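# Close the cabinet's bottom drawer with the arms

## Task

Shove the bottom drawer of the cabinet until it is at least 90 percent closed and resting motionless; then release it and pull the grippers away, because a drawer that stays shut only while the robot holds it is not counted as closed.

## Robot and tools

Robot: two xArm-style arms with parallel grippers, left_arm and right_arm. The names are labels, not image sides. In the shared scene frame the origin sits on the table top midway between the arms, +x points out over the table, +z points up, and left_arm is on the +y side. Base roots: left_arm at (+0.016, +0.488, 0) m, quat_wxyz (+0.997, 0, 0, +0.073); right_arm at (+0.026, -0.439, 0) m, quat_wxyz (+0.999, 0, 0, -0.034).

Tool execute_actions takes "actions", a list holding at most one item, plus an optional "pictures" boolean. Three forms:
- Empty list []: nothing is commanded; the current state comes back, with camera images.
- Motion: {"rows": [[...]], "steps": n}. n is 3 to 15 control steps of 1/30 s each, defaulting to 15. Each row covers one step; if there are fewer rows than steps the final row repeats. Each row is one flat list of 14 numbers covering both arms, even when only one arm should move: left_arm waist, shoulder, elbow, forearm roll, wrist pitch, wrist roll, gripper opening, then the same seven for right_arm. The six joint values are absolute target angles in radians (same form as the Joint positions line), not offsets. The opening is an absolute command from -1 (closed) to +1 (fully open, 0.084 m pad gap).
- Wait: {"steps": n} with no rows, n up to 300; nothing new is commanded and it returns once n steps have elapsed since the previous result, counting your reply time.
Images are included only for an empty list or when "pictures": true.

Joint ranges (rad), per arm in column order: waist -6.283 to 6.283, shoulder -2.304 to 2.304, elbow -4.224 to 0.061, forearm roll -6.283 to 6.283, wrist pitch -2.164 to 2.164, wrist roll -6.283 to 6.283. A call is rejected outright (nothing sent) if any target exceeds a range end by over 0.010 rad and is also farther out than that joint's last reported angle. True ends may differ from these by up to 0.010 rad; a target beyond the true end gets clipped there, and the result may then print "joint sent to its limit" (possibly about an earlier, still-running action). Absence of that line does not prove there is room left.

Motion limits: targets ramp at most 3.14 rad/s, taking 0.16 s to reach that from rest, and all joints of an arm are slowed to arrive together. Each step a joint target is kept within 0.623 rad of the measured angle, and if an arm's targets would put its gripper over 70 mm from where it is now, the whole arm's targets are pulled back. So large moves need several calls. After a call the arms keep heading to the last row you sent until everything is nearly still or a step is HELD. The last 3 steps of each action are run after its result is taken, while you reply.

Result lines: the state line, left_arm: ... | right_arm: ..., gives each gripper's end_effector_position (m), end_effector_quat_wxyz and linear/angular velocities (m/s, rad/s) in the scene frame; the printed position can be off, more so at long reach. end_effector_position is the pinch point between closed pads, roughly 2 cm behind the fingertips; fingers point along gripper +z and close along its y axis. Joint positions and Joint velocities give, per arm, six joints (rad, rad/s) then pad gap (m, m/s). grip_measured is the measured opening on the command scale; to hold something, command below it. "joint command not followed" means a clearance check altered or blocked targets on some steps; HELD marks steps where your row was partly or wholly not sent. MOTOR HOT appears from 65 °C; at 80 °C an OVER-TEMPERATURE FAULT brakes that arm until it cools. A TORQUE FAULT happens if contact torque reaches a load limit (N m: waist 53.4, shoulder 53.4, elbow 44.5, forearm roll 24, wrist pitch 16.9, wrist roll 16.9): the arm backs off that joint, stays put 10 s and drops the rest of the call.

Tool zoom_image: {"camera", "region": [x0, y0, x1, y1]} in pixels of that camera's latest full image, origin top-left, box no larger than 504 by 504. Cameras, each 672x504: cam_high, cam_low, cam_left_wrist, cam_right_wrist. Calibration (K, distortion, T_world_to_cam) is given in OpenCV convention and may be slightly off; wrist camera poses follow their arm's joint readings.

Tool read_manual: returns URDF licence text only (section "licences"); it moves nothing.

Tool finished_scene: {"scene": number of the current scene}. Replying with no tool call ends everything.

Cautions: push the drawer with a steady, moderate contact, not a slam or a very hard shove; keep the two arms from colliding or pressing on each other; do not knock anything off the table. Brief outside tugs or pushes may occur. Finish by withdrawing the gripper so the drawer stays closed on its own.

Each tool is called after "Emit:" as name(argument=value, ...) on one line, values as JSON.

## Session

Emit:
execute_actions(actions=[])

Scene clock: 0.00 s of 3900.00 s.
left_arm: end_effector_position=(+0.0656, +0.9076, +0.2478) grip_measured=+1.00 end_effector_quat_wxyz=(-0.036, +0.476, +0.853, -0.211) end_effector_velocity=(+0.000, -0.000, -0.000) end_effector_angular_velocity=(-0.001, -0.000, -0.001) | right_arm: end_effector_position=(+0.4991, -0.5843, +0.2529) grip_measured=+1.00 end_effector_quat_wxyz=(-0.189, +0.692, +0.599, -0.356) end_effector_velocity=(+0.000, -0.000, +0.002) end_effector_angular_velocity=(+0.000, -0.002, +0.000)
Joint positions: left_arm=[ 1.201 -0.37  -0.995  0.216 -1.028 -0.925  0.084] | right_arm=[-0.093 -0.759 -1.46  -0.282 -1.495 -1.448  0.084]
Joint velocities: left_arm=[-0.    -0.     0.     0.     0.     0.001  0.   ] | right_arm=[-0.     0.003 -0.     0.    -0.001 -0.001  0.   ]
camera_calibration (this result's frames):
cam_left_wrist: T_world_to_cam=[[0.793469, 0.448262, -0.411666, -0.324167], [0.547562, -0.821061, 0.161351, 0.738187], [-0.265676, -0.35344, -0.896938, 0.693108], [0, 0, 0, 1]] pos_world=[0.037155, 0.99638, 0.369119]
cam_right_wrist: T_world_to_cam=[[0.705837, -0.18631, -0.683435, -0.257876], [-0.00279558, -0.965518, 0.26032, -0.564049], [-0.708369, -0.181833, -0.682019, 0.552084], [0, 0, 0, 1]] pos_world=[0.571521, -0.492257, 0.347124]

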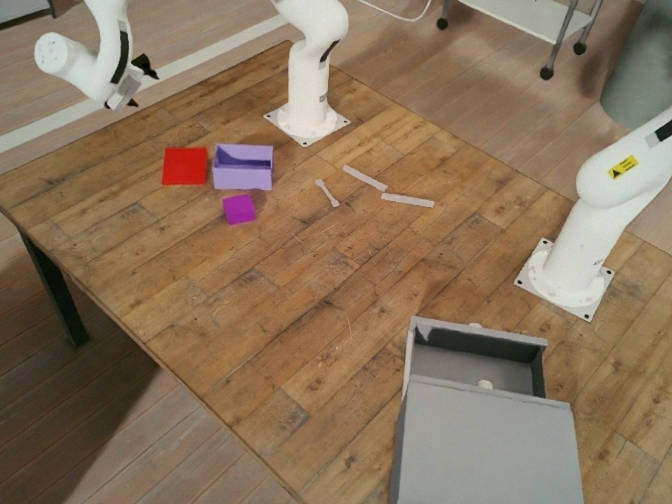

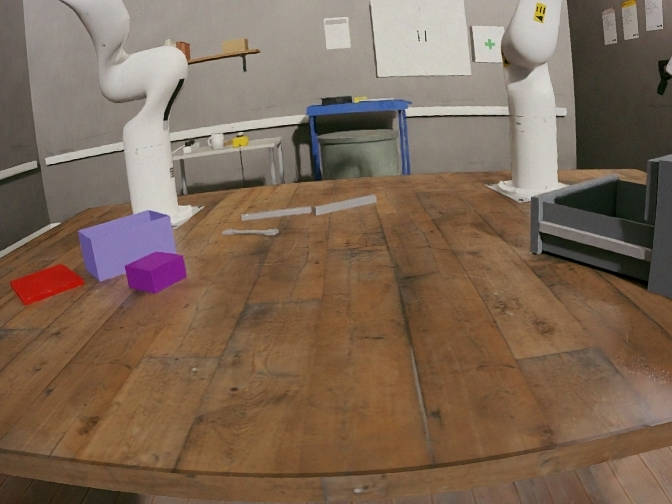

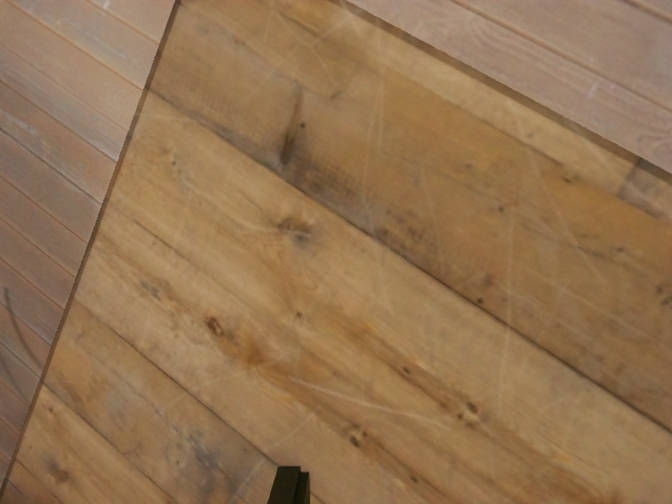

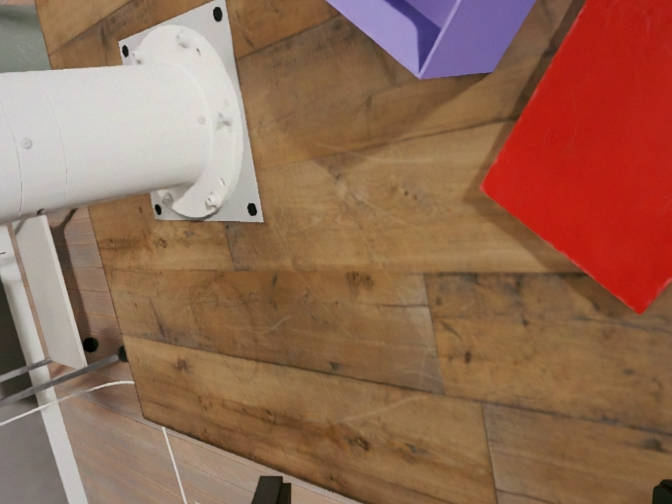

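Emit:
zoom_image(camera="cam_high", region=[380, 300, 600, 504])

Emit:
zoom_image(camera="cam_low", region=[480, 130, 672, 320])

Emit:
zoom_image(camera="cam_high", region=[480, 200, 660, 340])

Emit:
zoom_image(camera="cam_high", region=[240, 60, 380, 170])

Region (380, 300, 600, 504) of cam_high's 672x504 image, scaled by 2.291, with more detail than that image has; it fills the top 467 rows of this view, and the rest is white.

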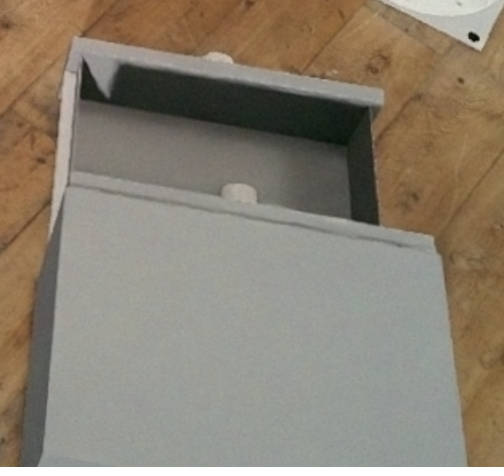

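Region (480, 130, 672, 320) of cam_low's 672x504 image, scaled by 2.625, with more detail than that image has; it fills the top 499 rows of this view, and the rest is white.

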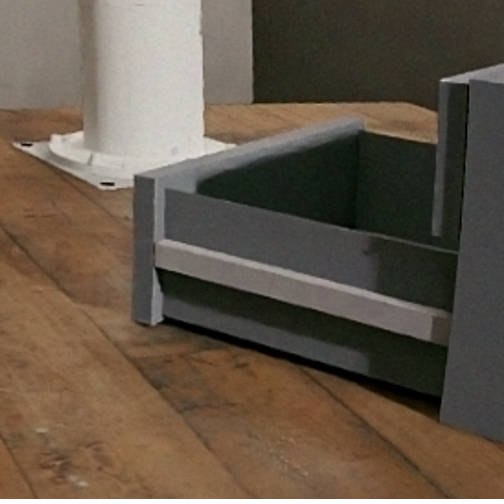

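Region (480, 200, 660, 340) of cam_high's 672x504 image, scaled by 2.800, with more detail than that image has.

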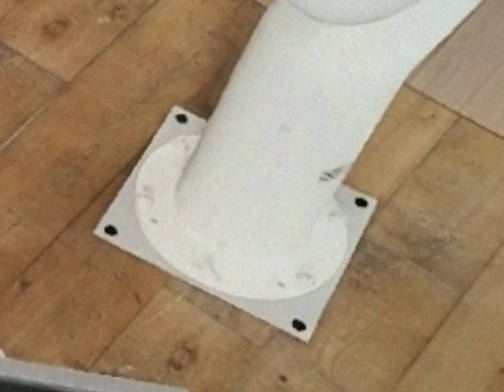

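Region (240, 60, 380, 170) of cam_high's 672x504 image, scaled by 3.600, with more detail than that image has; it fills the top 396 rows of this view, and the rest is white.

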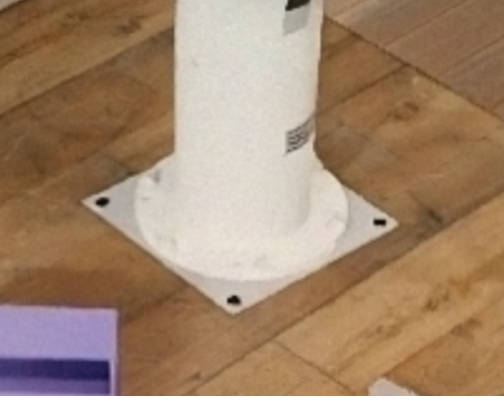

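Emit:
zoom_image(camera="cam_high", region=[390, 305, 490, 405])

Emit:
zoom_image(camera="cam_high", region=[490, 325, 590, 425])

Emit:
zoom_image(camera="cam_high", region=[370, 384, 490, 504])

Emit:
zoom_image(camera="cam_low", region=[90, 170, 230, 250])

Region (390, 305, 490, 405) of cam_high's 672x504 image, scaled by 5.040, with more detail than that image has.

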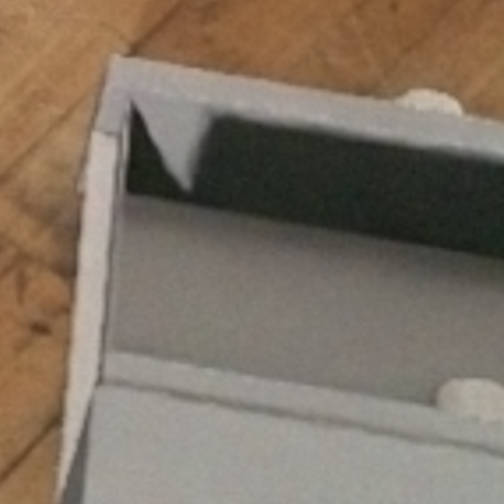

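Region (490, 325, 590, 425) of cam_high's 672x504 image, scaled by 5.040, with more detail than that image has.

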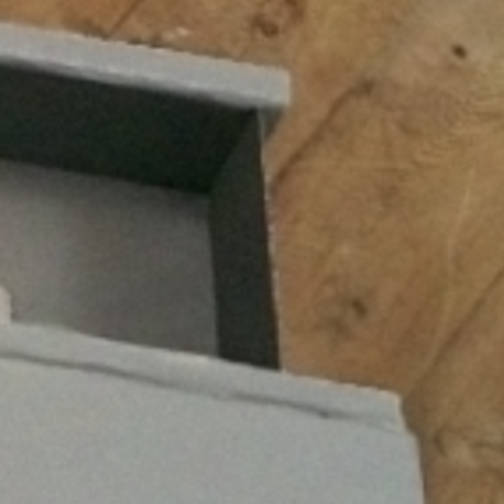

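Region (370, 384, 490, 504) of cam_high's 672x504 image, scaled by 4.200, with more detail than that image has.

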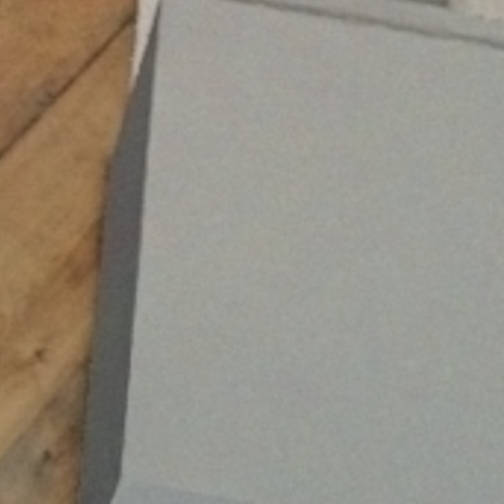

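Region (90, 170, 230, 250) of cam_low's 672x504 image, scaled by 3.600, with more detail than that image has; it fills the top 288 rows of this view, and the rest is white.

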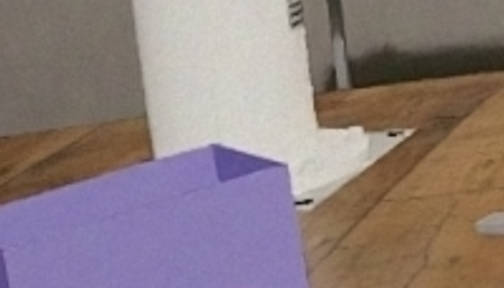

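Emit:
execute_actions(actions=[{"rows":[
[1.1996,-0.3692,-0.9912,0.2155,-1.0246,-0.9243,0.8,-0.093,-0.759,-1.46,-0.282,-1.495,-1.448,1],
[1.1962,-0.3672,-0.9818,0.2141,-1.0161,-0.9227,0.6,-0.093,-0.759,-1.46,-0.282,-1.495,-1.448,1],
[1.1898,-0.3636,-0.9649,0.2117,-1.0007,-0.9197,0.4,-0.093,-0.759,-1.46,-0.282,-1.495,-1.448,1],
[1.1805,-0.3584,-0.9408,0.2082,-0.9789,-0.9154,0.2,-0.093,-0.759,-1.46,-0.282,-1.495,-1.448,1],
[1.1679,-0.3516,-0.9098,0.2036,-0.9504,-0.9097,0,-0.093,-0.759,-1.46,-0.282,-1.495,-1.448,1],
[1.1525,-0.3436,-0.8741,0.1982,-0.9173,-0.9031,-0.2,-0.093,-0.759,-1.46,-0.282,-1.495,-1.448,1],
[1.1341,-0.3344,-0.8339,0.192,-0.8798,-0.8954,-0.4,-0.093,-0.759,-1.46,-0.282,-1.495,-1.448,1],
[1.1133,-0.3243,-0.7914,0.1852,-0.8396,-0.8871,-0.6,-0.093,-0.759,-1.46,-0.282,-1.495,-1.448,1],
[1.0911,-0.3143,-0.7499,0.1785,-0.8,-0.8788,-0.8,-0.093,-0.759,-1.46,-0.282,-1.495,-1.448,1],
[1.0672,-0.3043,-0.7098,0.1717,-0.7607,-0.8705,-0.9,-0.093,-0.759,-1.46,-0.282,-1.495,-1.448,1],
[1.0418,-0.2944,-0.6708,0.165,-0.722,-0.8622,-1,-0.093,-0.759,-1.46,-0.282,-1.495,-1.448,1],
[1.0145,-0.2845,-0.6329,0.1582,-0.6836,-0.8538,-1,-0.093,-0.759,-1.46,-0.282,-1.495,-1.448,1],
[0.9849,-0.2747,-0.5963,0.1515,-0.6455,-0.8455,-1,-0.093,-0.759,-1.46,-0.282,-1.495,-1.448,1],
[0.9527,-0.2652,-0.5609,0.1447,-0.6075,-0.8372,-1,-0.093,-0.759,-1.46,-0.282,-1.495,-1.448,1],
[0.9181,-0.256,-0.5266,0.138,-0.5696,-0.8289,-1,-0.093,-0.759,-1.46,-0.282,-1.495,-1.448,1]
],"steps":15}])

Emit:
execute_actions(actions=[{"rows":[
[0.8803,-0.2469,-0.4936,0.1312,-0.532,-0.8206,-1,-0.093,-0.759,-1.46,-0.282,-1.495,-1.448,1],
[0.8393,-0.2383,-0.4619,0.1245,-0.494,-0.8123,-1,-0.093,-0.759,-1.46,-0.282,-1.495,-1.448,1],
[0.7954,-0.2303,-0.4315,0.1177,-0.4558,-0.804,-1,-0.093,-0.759,-1.46,-0.282,-1.495,-1.448,1],
[0.7486,-0.223,-0.4024,0.111,-0.4171,-0.7957,-1,-0.093,-0.759,-1.46,-0.282,-1.495,-1.448,1],
[0.6984,-0.2166,-0.3745,0.1042,-0.3778,-0.7873,-1,-0.093,-0.759,-1.46,-0.282,-1.495,-1.448,1],
[0.6453,-0.2112,-0.3481,0.0975,-0.3377,-0.779,-1,-0.093,-0.759,-1.46,-0.282,-1.495,-1.448,1],
[0.59,-0.2068,-0.3232,0.0907,-0.2966,-0.7707,-1,-0.093,-0.759,-1.46,-0.282,-1.495,-1.448,1],
[0.5322,-0.2033,-0.2998,0.084,-0.2547,-0.7624,-1,-0.093,-0.759,-1.46,-0.282,-1.495,-1.448,1],
[0.4717,-0.2006,-0.2781,0.0772,-0.2116,-0.7541,-1,-0.093,-0.759,-1.46,-0.282,-1.495,-1.448,1],
[0.4098,-0.1989,-0.258,0.0705,-0.1672,-0.7458,-1,-0.093,-0.759,-1.46,-0.282,-1.495,-1.448,1],
[0.347,-0.1985,-0.24,0.0637,-0.122,-0.7375,-1,-0.093,-0.759,-1.46,-0.282,-1.495,-1.448,1],
[0.2833,-0.1993,-0.2236,0.057,-0.0757,-0.7292,-1,-0.093,-0.759,-1.46,-0.282,-1.495,-1.448,1],
[0.2188,-0.2017,-0.2092,0.0502,-0.0282,-0.7208,-1,-0.093,-0.759,-1.46,-0.282,-1.495,-1.448,1],
[0.1554,-0.2057,-0.1968,0.0435,0.0201,-0.7125,-1,-0.093,-0.759,-1.46,-0.282,-1.495,-1.448,1],
[0.0932,-0.2107,-0.1864,0.0367,0.0688,-0.7042,-1,-0.093,-0.759,-1.46,-0.282,-1.495,-1.448,1]
],"steps":15}])

Emit:
execute_actions(actions=[{"rows":[
[0.0335,-0.2175,-0.1785,0.03,0.1193,-0.695,-1,-0.093,-0.759,-1.46,-0.282,-1.495,-1.448,1],
[-0.0182,-0.2254,-0.1736,0.0238,0.167,-0.685,-1,-0.093,-0.759,-1.46,-0.282,-1.495,-1.448,1],
[-0.0613,-0.2338,-0.1712,0.0181,0.2119,-0.675,-1,-0.093,-0.759,-1.46,-0.282,-1.495,-1.448,1],
[-0.0952,-0.2424,-0.1711,0.0132,0.2519,-0.666,-1,-0.093,-0.759,-1.46,-0.282,-1.495,-1.448,1],
[-0.1206,-0.2509,-0.1728,0.0092,0.287,-0.656,-1,-0.093,-0.759,-1.46,-0.282,-1.495,-1.448,1],
[-0.1393,-0.2586,-0.1752,0.0059,0.3162,-0.647,-1,-0.093,-0.759,-1.46,-0.282,-1.495,-1.448,1],
[-0.1515,-0.2652,-0.178,0.0035,0.3393,-0.64,-1,-0.093,-0.759,-1.46,-0.282,-1.495,-1.448,1],
[-0.1579,-0.2709,-0.1808,0.0019,0.3566,-0.633,-1,-0.093,-0.759,-1.46,-0.282,-1.495,-1.448,1],
[-0.1604,-0.2757,-0.1837,0.0008,0.3699,-0.6275,-1,-0.093,-0.759,-1.46,-0.282,-1.495,-1.448,1],
[-0.1591,-0.2799,-0.1865,0,0.3792,-0.6225,-1,-0.093,-0.759,-1.46,-0.282,-1.495,-1.448,1],
[-0.1561,-0.2836,-0.1893,0,0.3865,-0.618,-1,-0.093,-0.759,-1.46,-0.282,-1.495,-1.448,1],
[-0.1512,-0.2869,-0.192,0,0.3918,-0.614,-1,-0.093,-0.759,-1.46,-0.282,-1.495,-1.448,1],
[-0.147,-0.2899,-0.1944,0,0.3965,-0.61,-1,-0.093,-0.759,-1.46,-0.282,-1.495,-1.448,1],
[-0.1429,-0.2929,-0.1968,0,0.4012,-0.606,-1,-0.093,-0.759,-1.46,-0.282,-1.495,-1.448,1],
[-0.1388,-0.2958,-0.1992,0,0.4058,-0.603,-1,-0.093,-0.759,-1.46,-0.282,-1.495,-1.448,1]
],"steps":15}])

Emit:
execute_actions(actions=[{"rows":[
[-0.1347,-0.2988,-0.2017,0,0.4105,-0.599,-1,-0.093,-0.759,-1.46,-0.282,-1.495,-1.448,1],
[-0.1308,-0.3019,-0.2042,0,0.4152,-0.596,-1,-0.093,-0.759,-1.46,-0.282,-1.495,-1.448,1],
[-0.1268,-0.3049,-0.2067,0,0.4198,-0.592,-1,-0.093,-0.759,-1.46,-0.282,-1.495,-1.448,1],
[-0.1228,-0.3081,-0.2093,0,0.4247,-0.588,-1,-0.093,-0.759,-1.46,-0.282,-1.495,-1.448,1],
[-0.1184,-0.3115,-0.2122,0,0.43,-0.585,-1,-0.093,-0.759,-1.46,-0.282,-1.495,-1.448,1],
[-0.1132,-0.3157,-0.2157,0,0.4363,-0.58,-1,-0.093,-0.759,-1.46,-0.282,-1.495,-1.448,1],
[-0.1072,-0.3207,-0.2199,0,0.4438,-0.575,-1,-0.093,-0.759,-1.46,-0.282,-1.495,-1.448,1],
[-0.1002,-0.3266,-0.2249,0,0.4526,-0.569,-1,-0.093,-0.759,-1.46,-0.282,-1.495,-1.448,1],
[-0.0924,-0.3334,-0.2307,0,0.4626,-0.563,-1,-0.093,-0.759,-1.46,-0.282,-1.495,-1.448,1],
[-0.0839,-0.3411,-0.2372,0,0.4739,-0.556,-1,-0.093,-0.759,-1.46,-0.282,-1.495,-1.448,1],
[-0.0748,-0.3497,-0.2447,0,0.4863,-0.549,-1,-0.093,-0.759,-1.46,-0.282,-1.495,-1.448,1],
[-0.0652,-0.3591,-0.2529,0,0.4997,-0.541,-1,-0.093,-0.759,-1.46,-0.282,-1.495,-1.448,1],
[-0.0553,-0.3693,-0.2619,0,0.514,-0.533,-1,-0.093,-0.759,-1.46,-0.282,-1.495,-1.448,1],
[-0.0456,-0.3797,-0.2712,0,0.5285,-0.526,-1,-0.093,-0.759,-1.46,-0.282,-1.495,-1.448,1],
[-0.0361,-0.3902,-0.2806,0,0.5428,-0.518,-1,-0.093,-0.759,-1.46,-0.282,-1.495,-1.448,1]
],"steps":15}], pictures=true)

Emit:
execute_actions(actions=[{"rows":[
[-0.0271,-0.4007,-0.2902,0,0.5571,-0.511,-1,-0.093,-0.759,-1.46,-0.282,-1.495,-1.448,1],
[-0.0183,-0.4114,-0.2999,0,0.5712,-0.505,-1,-0.093,-0.759,-1.46,-0.282,-1.495,-1.448,1],
[-0.0099,-0.422,-0.3098,0,0.5853,-0.498,-1,-0.093,-0.759,-1.46,-0.282,-1.495,-1.448,1],
[-0.0017,-0.4327,-0.3199,0,0.5993,-0.492,-1,-0.093,-0.759,-1.46,-0.282,-1.495,-1.448,1],
[0.0062,-0.4435,-0.3301,0,0.6131,-0.487,-1,-0.093,-0.759,-1.46,-0.282,-1.495,-1.448,1],
[0.0138,-0.4543,-0.3405,0,0.6269,-0.482,-1,-0.093,-0.759,-1.46,-0.282,-1.495,-1.448,1],
[0.0212,-0.4652,-0.351,0,0.6405,-0.477,-1,-0.093,-0.759,-1.46,-0.282,-1.495,-1.448,1],
[0.0284,-0.4761,-0.3617,0,0.6541,-0.473,-1,-0.093,-0.759,-1.46,-0.282,-1.495,-1.448,1],
[0.0353,-0.487,-0.3725,0,0.6675,-0.468,-1,-0.093,-0.759,-1.46,-0.282,-1.495,-1.448,1],
[0.042,-0.498,-0.3835,0,0.6808,-0.464,-1,-0.093,-0.759,-1.46,-0.282,-1.495,-1.448,1],
[0.0485,-0.509,-0.3946,0,0.694,-0.46,-1,-0.093,-0.759,-1.46,-0.282,-1.495,-1.448,1],
[0.0548,-0.5201,-0.4059,0,0.7071,-0.457,-1,-0.093,-0.759,-1.46,-0.282,-1.495,-1.448,1],
[0.0604,-0.5302,-0.4164,0,0.7189,-0.453,-1,-0.093,-0.759,-1.46,-0.282,-1.495,-1.448,1],
[0.0655,-0.5396,-0.4262,0,0.7298,-0.45,-1,-0.093,-0.759,-1.46,-0.282,-1.495,-1.448,1],
[0.0699,-0.5481,-0.4351,0,0.7395,-0.448,-1,-0.093,-0.759,-1.46,-0.282,-1.495,-1.448,1]
],"steps":15}])

Emit:
execute_actions(actions=[{"rows":[
[0.0737,-0.5556,-0.4431,0,0.7481,-0.446,-1,-0.093,-0.759,-1.46,-0.282,-1.495,-1.448,1],
[0.077,-0.5622,-0.4501,0,0.7555,-0.445,-1,-0.093,-0.759,-1.46,-0.282,-1.495,-1.448,1],
[0.0798,-0.5679,-0.4562,0,0.7618,-0.443,-1,-0.093,-0.759,-1.46,-0.282,-1.495,-1.448,1],
[0.0821,-0.5726,-0.4613,0,0.7671,-0.442,-1,-0.093,-0.759,-1.46,-0.282,-1.495,-1.448,1],
[0.084,-0.5766,-0.4656,0,0.7715,-0.441,-1,-0.093,-0.759,-1.46,-0.282,-1.495,-1.448,1],
[0.0855,-0.5798,-0.469,0,0.7749,-0.441,-1,-0.093,-0.759,-1.46,-0.282,-1.495,-1.448,1],
[0.0866,-0.5821,-0.4716,0,0.7776,-0.44,-1,-0.093,-0.759,-1.46,-0.282,-1.495,-1.448,1],
[0.0874,-0.5837,-0.4733,0,0.7793,-0.44,-1,-0.093,-0.759,-1.46,-0.282,-1.495,-1.448,1],
[0.0878,-0.5847,-0.4743,0,0.7803,-0.44,-1,-0.093,-0.759,-1.46,-0.282,-1.495,-1.448,1]
],"steps":12}], pictures=true)

Scene clock: 19.57 s of 3900.00 s.
left_arm: end_effector_position=(+0.0979, +0.8428, +0.1933) grip_measured=-0.90 end_effector_quat_wxyz=(-0.021, +0.534, +0.823, -0.191) end_effector_velocity=(+0.161, -0.338, -0.239) end_effector_angular_velocity=(+0.048, -0.331, -0.671) | right_arm: end_effector_position=(+0.4992, -0.5845, +0.2530) grip_measured=+1.00 end_effector_quat_wxyz=(-0.189, +0.692, +0.599, -0.356) end_effector_velocity=(-0.000, -0.000, -0.001) end_effector_angular_velocity=(+0.000, +0.001, +0.001)
Joint positions: left_arm=[ 1.107 -0.323 -0.786  0.184 -0.834 -0.886  0.005] | right_arm=[-0.093 -0.759 -1.46  -0.282 -1.495 -1.448  0.084]
Joint velocities: left_arm=[-0.554  0.24   0.999 -0.164  0.951  0.201 -0.218] | right_arm=[-0.    -0.002  0.    -0.     0.001 -0.    -0.   ]
Steps of this call (steps 1 to 90: nothing new was sent; then 16.17 s passed at rest; steps 91 to 102: the first 12 steps of this action). Readings (joint positions):
91: left_arm=[1.201 -0.370 -0.995 0.216 -1.028 -0.925] | right_arm=[-0.093 -0.759 -1.460 -0.282 -1.495 -1.448]
92: left_arm=[1.201 -0.370 -0.994 0.216 -1.026 -0.925] | right_arm=[-0.093 -0.759 -1.460 -0.282 -1.495 -1.448]
94: left_arm=[1.197 -0.368 -0.985 0.214 -1.018 -0.923] | right_arm=[-0.093 -0.759 -1.460 -0.282 -1.495 -1.448]
98: left_arm=[1.169 -0.352 -0.915 0.204 -0.954 -0.910] | right_arm=[-0.093 -0.759 -1.460 -0.282 -1.495 -1.448]
102: the state above

Scene clock: 20.07 s of 3900.00 s.
left_arm: end_effector_position=(+0.1877, +0.6705, +0.1060) grip_measured=-1.00 end_effector_quat_wxyz=(-0.012, +0.739, +0.667, -0.097) end_effector_velocity=(+0.188, -0.338, -0.124) end_effector_angular_velocity=(+0.245, -0.480, -1.390) | right_arm: end_effector_position=(+0.4992, -0.5845, +0.2530) grip_measured=+1.00 end_effector_quat_wxyz=(-0.189, +0.692, +0.599, -0.356) end_effector_velocity=(+0.000, +0.000, -0.000) end_effector_angular_velocity=(+0.000, -0.001, +0.000)
Joint positions: left_arm=[ 0.637 -0.22  -0.37   0.1   -0.345 -0.782  0.   ] | right_arm=[-0.093 -0.759 -1.46  -0.282 -1.495 -1.448  0.084]
Joint velocities: left_arm=[-1.339  0.103  0.608 -0.167  1.03   0.205  0.   ] | right_arm=[ 0. -0. -0.  0.  0. -0. -0.]
Steps of this call (steps 1 to 3: the last 3 steps of your previous action; steps 4 to 15: the first 12 steps of this action). Readings (joint positions):
4: left_arm=[1.022 -0.290 -0.657 0.162 -0.706 -0.858] | right_arm=[-0.093 -0.759 -1.460 -0.282 -1.495 -1.448]
5: left_arm=[0.996 -0.282 -0.626 0.156 -0.673 -0.851] | right_arm=[-0.093 -0.759 -1.460 -0.282 -1.495 -1.448]
7: left_arm=[0.939 -0.266 -0.567 0.145 -0.608 -0.837] | right_arm=[-0.093 -0.759 -1.460 -0.282 -1.495 -1.448]
11: left_arm=[0.802 -0.239 -0.460 0.122 -0.479 -0.809] | right_arm=[-0.093 -0.759 -1.460 -0.282 -1.495 -1.448]
15: the state above

Scene clock: 20.57 s of 3900.00 s.
left_arm: end_effector_position=(+0.2908, +0.5026, +0.0663) grip_measured=-1.00 end_effector_quat_wxyz=(+0.033, +0.935, +0.337, +0.106) end_effector_velocity=(+0.167, -0.226, -0.015) end_effector_angular_velocity=(+0.117, -0.820, -1.071) | right_arm: end_effector_position=(+0.4992, -0.5845, +0.2530) grip_measured=+1.00 end_effector_quat_wxyz=(-0.189, +0.692, +0.599, -0.356) end_effector_velocity=(-0.000, -0.000, +0.001) end_effector_angular_velocity=(-0.001, -0.000, -0.000)
Joint positions: left_arm=[-0.091 -0.265 -0.192  0.01   0.295 -0.645  0.   ] | right_arm=[-0.093 -0.759 -1.46  -0.282 -1.495 -1.448  0.084]
Joint velocities: left_arm=[-0.88  -0.237  0.063 -0.131  1.124  0.33   0.   ] | right_arm=[ 0.     0.001  0.    -0.    -0.001  0.     0.   ]
Steps of this call (steps 1 to 3: the last 3 steps of your previous action; steps 4 to 15: the first 12 steps of this action). Readings (joint positions):
4: left_arm=[0.447 -0.212 -0.298 0.077 -0.201 -0.754] | right_arm=[-0.093 -0.759 -1.460 -0.282 -1.495 -1.448]
5: left_arm=[0.396 -0.212 -0.283 0.071 -0.162 -0.747] | right_arm=[-0.093 -0.759 -1.460 -0.282 -1.495 -1.448]
7: left_arm=[0.294 -0.214 -0.255 0.060 -0.080 -0.732] | right_arm=[-0.093 -0.759 -1.460 -0.282 -1.495 -1.448]
11: left_arm=[0.086 -0.233 -0.214 0.034 0.104 -0.693] | right_arm=[-0.093 -0.759 -1.460 -0.282 -1.495 -1.448]
15: the state above

Scene clock: 21.07 s of 3900.00 s.
left_arm: end_effector_position=(+0.3341, +0.5053, +0.0642) grip_measured=-1.00 end_effector_quat_wxyz=(+0.045, +0.938, +0.299, +0.172) end_effector_velocity=(+0.125, +0.079, -0.006) end_effector_angular_velocity=(+0.080, -0.277, +0.055) | right_arm: end_effector_position=(+0.4992, -0.5845, +0.2530) grip_measured=+1.00 end_effector_quat_wxyz=(-0.189, +0.692, +0.599, -0.356) end_effector_velocity=(+0.000, +0.000, +0.001) end_effector_angular_velocity=(+0.001, -0.002, +0.000)
Joint positions: left_arm=[-0.092 -0.334 -0.23   0.     0.461 -0.563  0.   ] | right_arm=[-0.093 -0.759 -1.46  -0.282 -1.495 -1.448  0.084]
Joint velocities: left_arm=[ 0.227 -0.209 -0.18  -0.001  0.31   0.185  0.   ] | right_arm=[ 0.     0.001  0.     0.001  0.    -0.001  0.   ]
Steps of this call (steps 1 to 3: the last 3 steps of your previous action; steps 4 to 15: the first 12 steps of this action). Readings (joint positions):
4: left_arm=[-0.135 -0.287 -0.195 0.002 0.381 -0.614] | right_arm=[-0.093 -0.759 -1.460 -0.282 -1.495 -1.448]
5: left_arm=[-0.134 -0.291 -0.197 0.001 0.391 -0.609] | right_arm=[-0.093 -0.759 -1.460 -0.282 -1.495 -1.448]
7: left_arm=[-0.131 -0.298 -0.202 0.001 0.405 -0.601] | right_arm=[-0.093 -0.759 -1.460 -0.282 -1.495 -1.448]
11: left_arm=[-0.117 -0.312 -0.212 0.000 0.428 -0.585] | right_arm=[-0.093 -0.759 -1.460 -0.282 -1.495 -1.448]
15: the state above
camera_calibration (this result's frames):
cam_left_wrist: T_world_to_cam=[[0.550138, -0.818223, 0.166909, 0.2516], [-0.770895, -0.574451, -0.275184, 0.634412], [0.321043, 0.02272, -0.946792, 0.0746789], [0, 0, 0, 1]] pos_world=[0.326675, 0.568607, 0.203291]
cam_right_wrist: T_world_to_cam=[[0.706252, -0.186451, -0.682968, -0.258361], [-0.00301465, -0.96548, 0.26046, -0.5641], [-0.707955, -0.181891, -0.682434, 0.552111], [0, 0, 0, 1]] pos_world=[0.571636, -0.492375, 0.347253]

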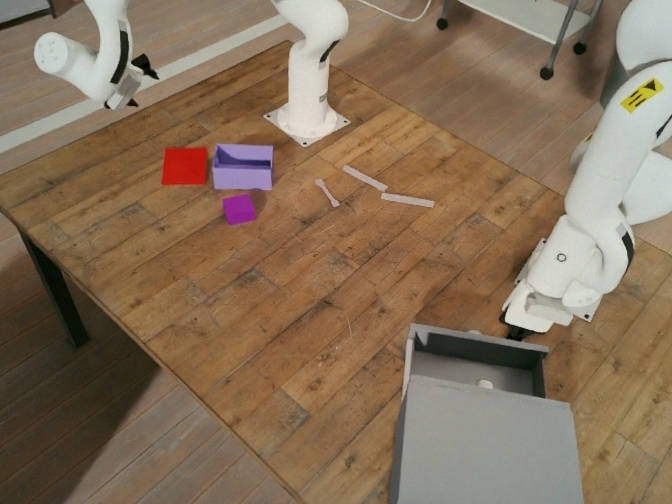

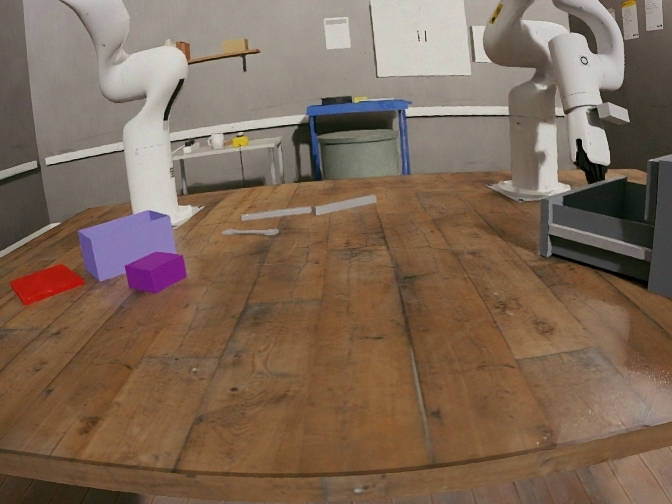

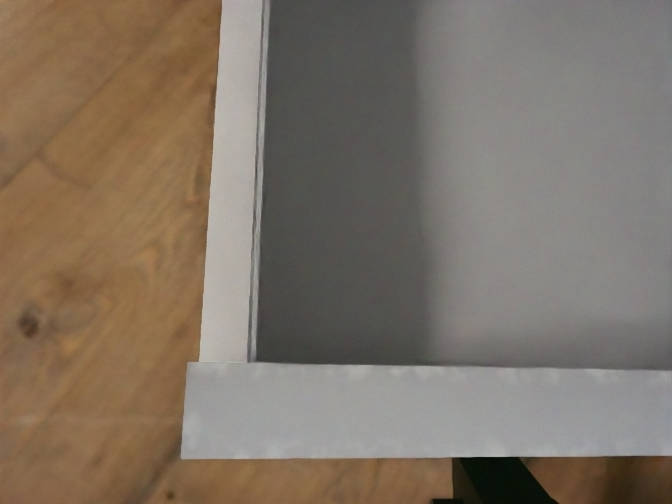

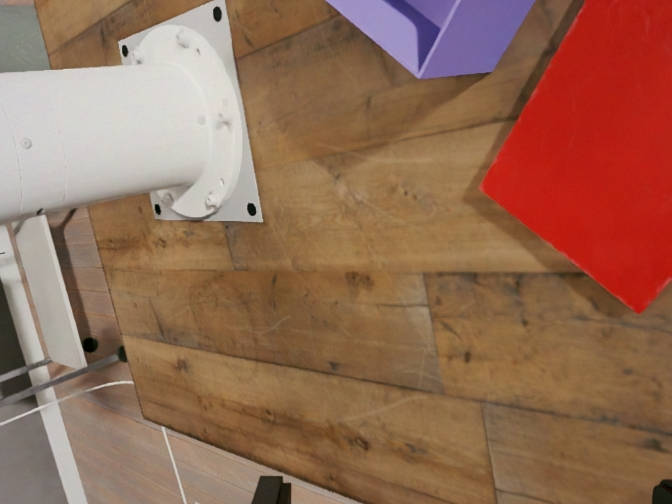

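Scene clock: 21.57 s of 3900.00 s.
left_arm: end_effector_position=(+0.4191, +0.5607, +0.0605) grip_measured=-1.00 end_effector_quat_wxyz=(+0.039, +0.912, +0.307, +0.268) end_effector_velocity=(+0.177, +0.118, -0.008) end_effector_angular_velocity=(+0.138, -0.382, +0.096) | right_arm: end_effector_position=(+0.4992, -0.5845, +0.2530) grip_measured=+1.00 end_effector_quat_wxyz=(-0.189, +0.692, +0.599, -0.356) end_effector_velocity=(+0.000, +0.000, -0.000) end_effector_angular_velocity=(-0.000, +0.000, +0.000)
Joint positions: left_arm=[ 0.032 -0.483 -0.369  0.     0.663 -0.47   0.   ] | right_arm=[-0.093 -0.759 -1.46  -0.282 -1.495 -1.448  0.084]
Joint velocities: left_arm=[ 0.207 -0.327 -0.325  0.     0.402  0.13   0.   ] | right_arm=[ 0.    -0.    -0.    -0.    -0.     0.001 -0.   ]
Steps of this call (steps 1 to 3: the last 3 steps of your previous action; steps 4 to 15: the first 12 steps of this action). Readings (joint positions):
4: left_arm=[-0.058 -0.367 -0.260 0.000 0.510 -0.536] | right_arm=[-0.093 -0.759 -1.460 -0.282 -1.495 -1.448]
5: left_arm=[-0.049 -0.377 -0.269 0.000 0.524 -0.528] | right_arm=[-0.093 -0.759 -1.460 -0.282 -1.495 -1.448]
7: left_arm=[-0.031 -0.398 -0.287 0.000 0.552 -0.514] | right_arm=[-0.093 -0.759 -1.460 -0.282 -1.495 -1.448]
11: left_arm=[0.003 -0.440 -0.327 0.000 0.608 -0.490] | right_arm=[-0.093 -0.759 -1.460 -0.282 -1.495 -1.448]
15: the state above

Scene clock: 21.97 s of 3900.00 s.
left_arm: end_effector_position=(+0.4688, +0.5943, +0.0580) grip_measured=-1.00 end_effector_quat_wxyz=(+0.034, +0.893, +0.312, +0.323) end_effector_velocity=(+0.046, +0.032, -0.002) end_effector_angular_velocity=(+0.036, -0.099, +0.029) | right_arm: end_effector_position=(+0.4992, -0.5845, +0.2530) grip_measured=+1.00 end_effector_quat_wxyz=(-0.189, +0.692, +0.599, -0.356) end_effector_velocity=(-0.000, -0.000, -0.001) end_effector_angular_velocity=(+0.001, +0.002, -0.000)
Joint positions: left_arm=[ 0.084 -0.577 -0.466 -0.     0.772 -0.441  0.   ] | right_arm=[-0.093 -0.759 -1.46  -0.282 -1.495 -1.448  0.084]
Joint velocities: left_arm=[ 0.044 -0.088 -0.095 -0.     0.097  0.02   0.   ] | right_arm=[-0.001 -0.001  0.     0.    -0.    -0.     0.   ]
Steps of this call (steps 1 to 3: the last 3 steps of your previous action; steps 4 to 12: the first 9 steps of this action). Readings (joint positions):
4: left_arm=[0.057 -0.526 -0.412 0.000 0.714 -0.455] | right_arm=[-0.093 -0.759 -1.460 -0.282 -1.495 -1.448]
5: left_arm=[0.062 -0.535 -0.422 0.000 0.724 -0.452] | right_arm=[-0.093 -0.759 -1.460 -0.282 -1.495 -1.448]
7: left_arm=[0.071 -0.551 -0.439 0.000 0.743 -0.448] | right_arm=[-0.093 -0.759 -1.460 -0.282 -1.495 -1.448]
11: left_arm=[0.082 -0.573 -0.463 -0.000 0.768 -0.442] | right_arm=[-0.093 -0.759 -1.460 -0.282 -1.495 -1.448]
12: the state above
camera_calibration (this result's frames):
cam_left_wrist: T_world_to_cam=[[0.545131, -0.80183, 0.244749, 0.239422], [-0.611495, -0.58001, -0.538202, 0.731444], [0.573503, 0.143728, -0.806496, -0.17488], [0, 0, 0, 1]] pos_world=[0.417053, 0.641355, 0.194026]
cam_right_wrist: T_world_to_cam=[[0.706252, -0.186451, -0.682968, -0.25836], [-0.00301442, -0.96548, 0.26046, -0.5641], [-0.707955, -0.181892, -0.682434, 0.552111], [0, 0, 0, 1]] pos_world=[0.571636, -0.492375, 0.347253]

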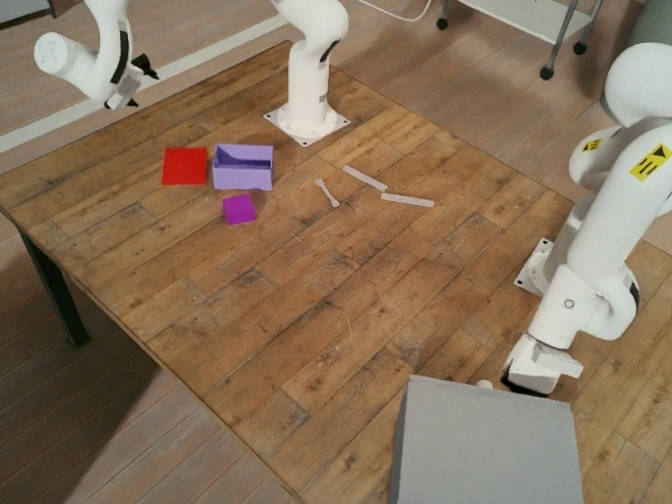

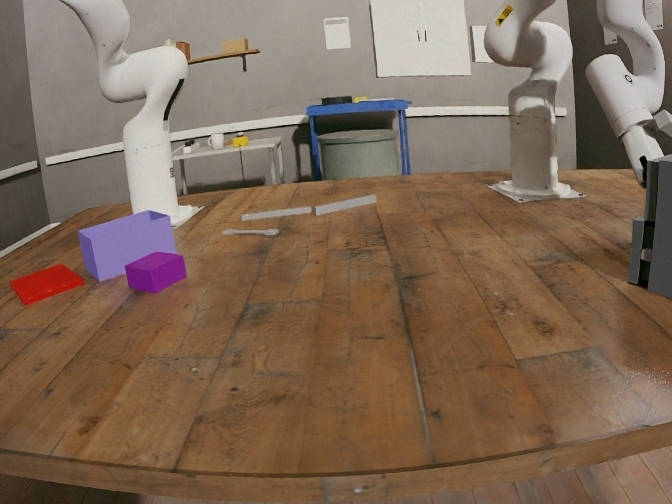

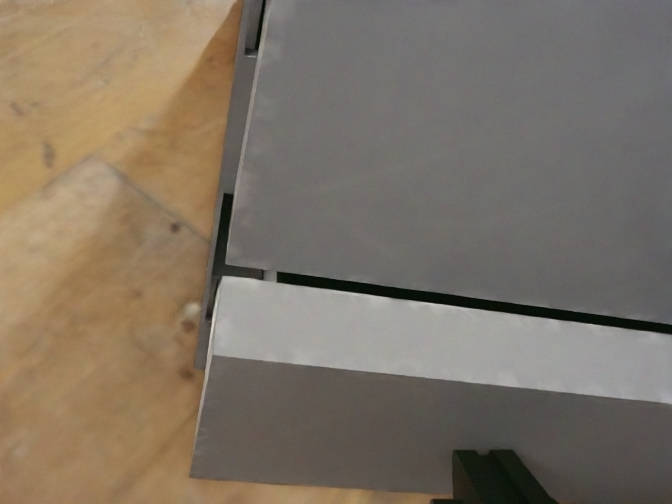

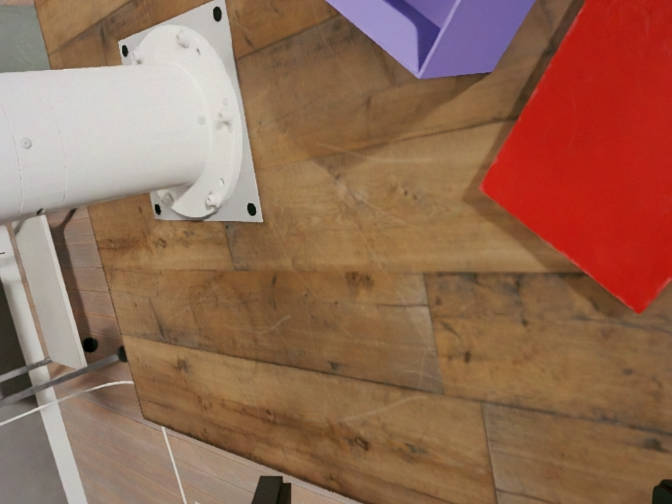

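Emit:
execute_actions(actions=[{"rows":[
[0.0893,-0.5878,-0.4778,0,0.7838,-0.44,-1,-0.093,-0.759,-1.46,-0.282,-1.495,-1.448,1],
[0.0907,-0.591,-0.4813,0,0.7872,-0.44,-1,-0.093,-0.759,-1.46,-0.282,-1.495,-1.448,1],
[0.0922,-0.5942,-0.4848,0,0.7907,-0.44,-1,-0.093,-0.759,-1.46,-0.282,-1.495,-1.448,1],
[0.0936,-0.5974,-0.4883,0,0.7941,-0.44,-1,-0.093,-0.759,-1.46,-0.282,-1.495,-1.448,1]
],"steps":8}])

Emit:
execute_actions(actions=[{"rows":[
[0.0936,-0.59,-0.481,0,0.786,-0.44,-1,-0.093,-0.759,-1.46,-0.282,-1.495,-1.448,1],
[0.0936,-0.576,-0.468,0,0.772,-0.44,-1,-0.093,-0.759,-1.46,-0.282,-1.495,-1.448,1],
[0.0936,-0.555,-0.452,0,0.751,-0.44,-1,-0.093,-0.759,-1.46,-0.282,-1.495,-1.448,1],
[0.0936,-0.528,-0.432,0,0.724,-0.44,-1,-0.093,-0.759,-1.46,-0.282,-1.495,-1.448,1],
[0.0936,-0.494,-0.406,0,0.69,-0.44,-1,-0.093,-0.759,-1.46,-0.282,-1.495,-1.448,1],
[0.0936,-0.454,-0.377,0,0.651,-0.44,-1,-0.093,-0.759,-1.46,-0.282,-1.495,-1.448,1],
[0.0936,-0.41,-0.344,0,0.608,-0.44,-1,-0.093,-0.759,-1.46,-0.282,-1.495,-1.448,1],
[0.0936,-0.365,-0.31,0,0.563,-0.44,-1,-0.093,-0.759,-1.46,-0.282,-1.495,-1.448,1],
[0.0936,-0.32,-0.277,0,0.518,-0.44,-1,-0.093,-0.759,-1.46,-0.282,-1.495,-1.448,1],
[0.0936,-0.277,-0.245,0,0.476,-0.44,-1,-0.093,-0.759,-1.46,-0.282,-1.495,-1.448,1],
[0.0936,-0.238,-0.216,0,0.437,-0.44,-1,-0.093,-0.759,-1.46,-0.282,-1.495,-1.448,1],
[0.0936,-0.205,-0.191,0,0.404,-0.44,-1,-0.093,-0.759,-1.46,-0.282,-1.495,-1.448,1],
[0.0936,-0.18,-0.172,0,0.38,-0.44,-1,-0.093,-0.759,-1.46,-0.282,-1.495,-1.448,1],
[0.0936,-0.161,-0.158,0,0.361,-0.44,-1,-0.093,-0.759,-1.46,-0.282,-1.495,-1.448,1],
[0.0936,-0.15,-0.15,0,0.35,-0.44,-1,-0.093,-0.759,-1.46,-0.282,-1.495,-1.448,1]
],"steps":15}], pictures=true)

Emit:
execute_actions(actions=[{"steps":13}], pictures=true)

Scene clock: 22.70 s of 3900.00 s.
left_arm: end_effector_position=(+0.4763, +0.5994, +0.0574) grip_measured=-1.00 end_effector_quat_wxyz=(+0.034, +0.889, +0.313, +0.331) end_effector_velocity=(+0.038, +0.025, -0.002) end_effector_angular_velocity=(+0.020, -0.081, +0.033) | right_arm: end_effector_position=(+0.4992, -0.5845, +0.2530) grip_measured=+1.00 end_effector_quat_wxyz=(-0.189, +0.692, +0.599, -0.356) end_effector_velocity=(-0.000, -0.000, -0.001) end_effector_angular_velocity=(+0.000, +0.002, -0.000)
Joint positions: left_arm=[ 0.091 -0.592 -0.482  0.     0.788 -0.44   0.   ] | right_arm=[-0.093 -0.759 -1.46  -0.282 -1.495 -1.448  0.084]
Joint velocities: left_arm=[ 0.033 -0.071 -0.079 -0.     0.075  0.     0.   ] | right_arm=[-0.001 -0.002 -0.    -0.    -0.    -0.    -0.   ]
Steps of this call (steps 1 to 3: the last 3 steps of your previous action; steps 4 to 15: the robot went on to your last target; steps 16 to 17: nothing new was sent; steps 18 to 22: the first 5 steps of this action). Readings (joint positions):
18: left_arm=[0.088 -0.585 -0.474 -0.000 0.780 -0.440] | right_arm=[-0.093 -0.759 -1.460 -0.282 -1.495 -1.448]
19: left_arm=[0.088 -0.585 -0.475 0.000 0.781 -0.440] | right_arm=[-0.093 -0.759 -1.460 -0.282 -1.495 -1.448]
21: left_arm=[0.090 -0.589 -0.479 0.000 0.785 -0.440] | right_arm=[-0.093 -0.759 -1.460 -0.282 -1.495 -1.448]
22: the state above

Scene clock: 23.20 s of 3900.00 s.
left_arm: end_effector_position=(+0.3892, +0.5794, +0.0819) grip_measured=-1.00 end_effector_quat_wxyz=(+0.025, +0.913, +0.323, +0.250) end_effector_velocity=(-0.433, -0.106, +0.092) end_effector_angular_velocity=(-0.188, +0.769, -0.000) | right_arm: end_effector_position=(+0.4992, -0.5845, +0.2530) grip_measured=+1.00 end_effector_quat_wxyz=(-0.189, +0.692, +0.599, -0.356) end_effector_velocity=(+0.000, -0.000, +0.001) end_effector_angular_velocity=(+0.001, -0.001, +0.000)
Joint positions: left_arm=[ 0.094 -0.361 -0.308 -0.     0.56  -0.44   0.   ] | right_arm=[-0.093 -0.759 -1.46  -0.282 -1.495 -1.448  0.084]
Joint velocities: left_arm=[-0.     1.093  0.812 -0.    -1.073  0.     0.   ] | right_arm=[-0.     0.002 -0.001  0.    -0.001 -0.001  0.   ]
Steps of this call (steps 1 to 3: the last 3 steps of your previous action; steps 4 to 15: the first 12 steps of this action). Readings (joint positions):
4: left_arm=[0.093 -0.596 -0.487 0.000 0.793 -0.440] | right_arm=[-0.093 -0.759 -1.460 -0.282 -1.495 -1.448]
5: left_arm=[0.093 -0.595 -0.486 -0.000 0.791 -0.440] | right_arm=[-0.093 -0.759 -1.460 -0.282 -1.495 -1.448]
7: left_arm=[0.094 -0.582 -0.475 -0.000 0.779 -0.440] | right_arm=[-0.093 -0.759 -1.460 -0.282 -1.495 -1.448]
11: left_arm=[0.094 -0.502 -0.413 -0.000 0.698 -0.440] | right_arm=[-0.093 -0.759 -1.460 -0.282 -1.495 -1.448]
15: the state above
camera_calibration (this result's frames):
cam_left_wrist: T_world_to_cam=[[0.58428, -0.789458, 0.188075, 0.24727], [-0.678342, -0.602296, -0.420822, 0.716317], [0.445498, 0.118299, -0.887433, -0.0366337], [0, 0, 0, 1]] pos_world=[0.357754, 0.630978, 0.222427]
cam_right_wrist: T_world_to_cam=[[0.706252, -0.186451, -0.682968, -0.25836], [-0.00301461, -0.96548, 0.26046, -0.5641], [-0.707955, -0.181891, -0.682434, 0.552111], [0, 0, 0, 1]] pos_world=[0.571636, -0.492375, 0.347253]

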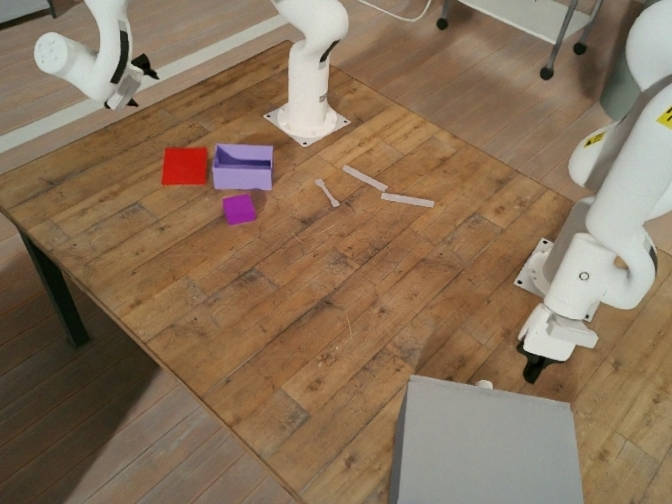

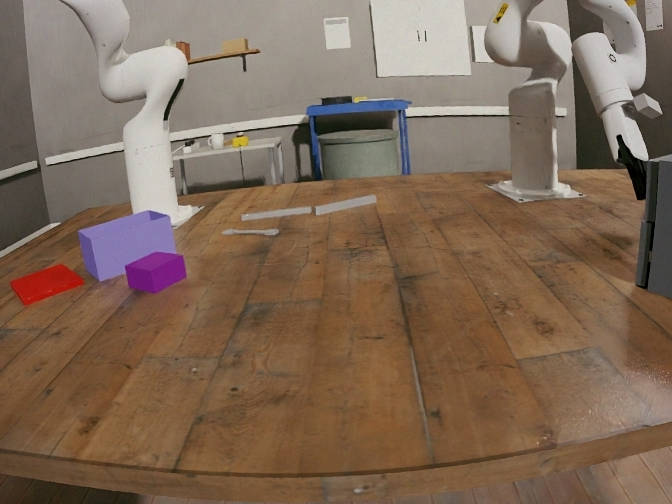

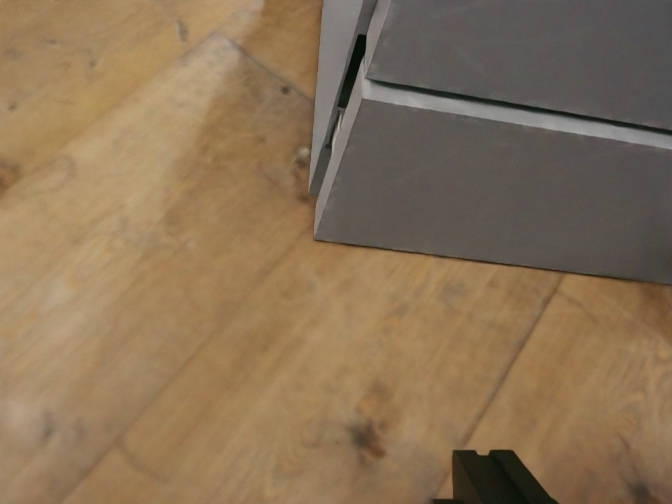

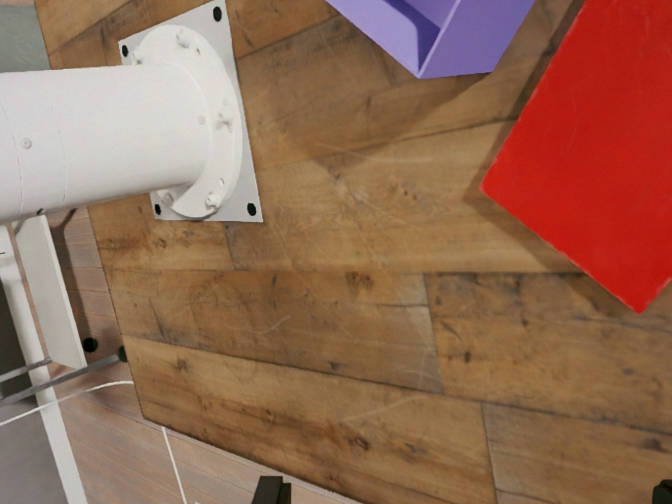

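Scene clock: 23.63 s of 3900.00 s.
left_arm: end_effector_position=(+0.3009, +0.5577, +0.0938) grip_measured=-1.00 end_effector_quat_wxyz=(+0.017, +0.928, +0.328, +0.174) end_effector_velocity=(-0.008, -0.002, +0.001) end_effector_angular_velocity=(-0.004, +0.014, +0.001) | right_arm: end_effector_position=(+0.4992, -0.5845, +0.2530) grip_measured=+1.00 end_effector_quat_wxyz=(-0.189, +0.692, +0.599, -0.356) end_effector_velocity=(+0.000, -0.000, +0.000) end_effector_angular_velocity=(-0.001, -0.000, -0.000)
Joint positions: left_arm=[ 0.094 -0.153 -0.152  0.     0.352 -0.44   0.   ] | right_arm=[-0.093 -0.759 -1.46  -0.282 -1.495 -1.448  0.084]
Joint velocities: left_arm=[-0.     0.02   0.015 -0.    -0.019 -0.001  0.   ] | right_arm=[ 0.  0. -0. -0. -0.  0. -0.]
Kept back: nothing.
Steps of this call (steps 1 to 3: the last 3 steps of your previous action; steps 4 to 13: the robot went on to your last target). Readings (joint positions):
1: left_arm=[0.094 -0.325 -0.281 -0.000 0.525 -0.440] | right_arm=[-0.093 -0.759 -1.460 -0.282 -1.495 -1.448]
2: left_arm=[0.094 -0.290 -0.255 -0.000 0.490 -0.440] | right_arm=[-0.093 -0.759 -1.460 -0.282 -1.495 -1.448]
4: left_arm=[0.094 -0.223 -0.205 -0.000 0.424 -0.440] | right_arm=[-0.093 -0.759 -1.460 -0.282 -1.495 -1.448]
8: left_arm=[0.094 -0.162 -0.159 -0.000 0.363 -0.440] | right_arm=[-0.093 -0.759 -1.460 -0.282 -1.495 -1.448]
13: the state above
camera_calibration (this result's frames):
cam_left_wrist: T_world_to_cam=[[0.608126, -0.783677, 0.126623, 0.274886], [-0.732602, -0.615461, -0.290692, 0.659873], [0.30574, 0.0840127, -0.948401, 0.0827255], [0, 0, 0, 1]] pos_world=[0.290966, 0.614598, 0.23547]
cam_right_wrist: T_world_to_cam=[[0.706252, -0.186451, -0.682968, -0.25836], [-0.00301448, -0.96548, 0.26046, -0.5641], [-0.707955, -0.181892, -0.682434, 0.552111], [0, 0, 0, 1]] pos_world=[0.571636, -0.492375, 0.347253]

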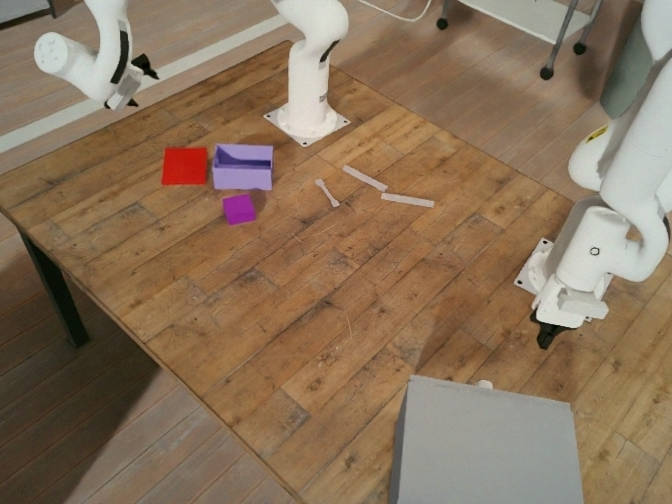

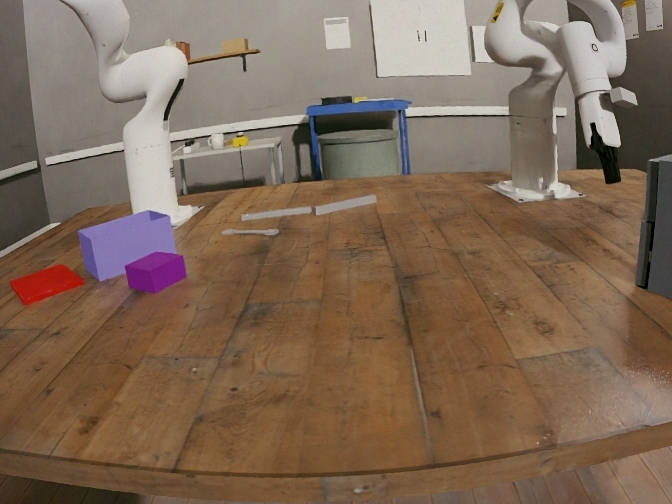

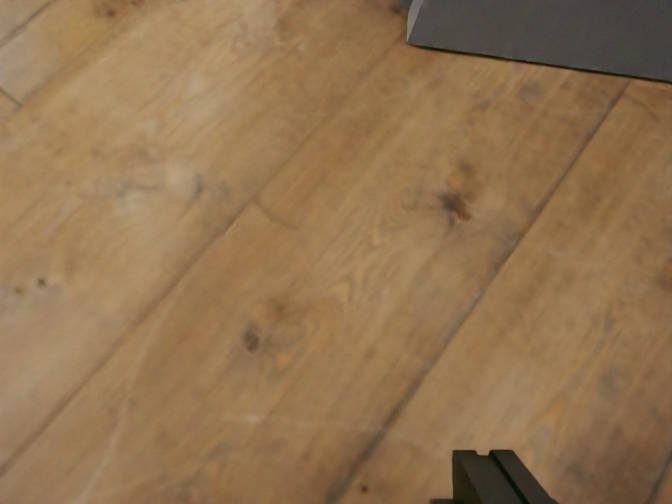

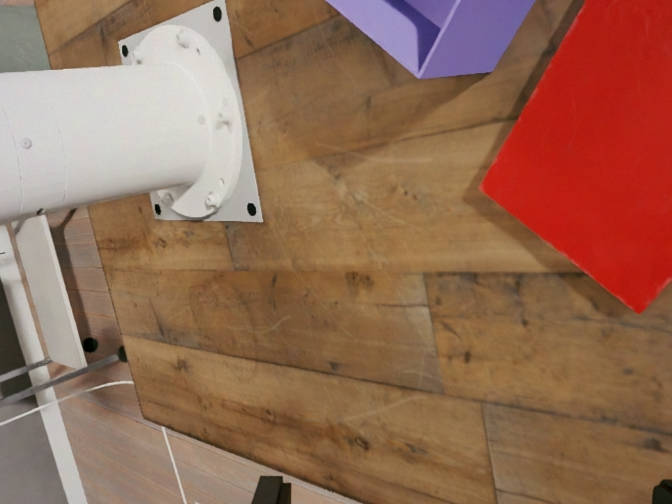

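The drawer is about 5 mm from fully shut and isn't moving, and the arm is clear.

Emit:
finished_scene(scene=2)

The scene is finished: the task was done.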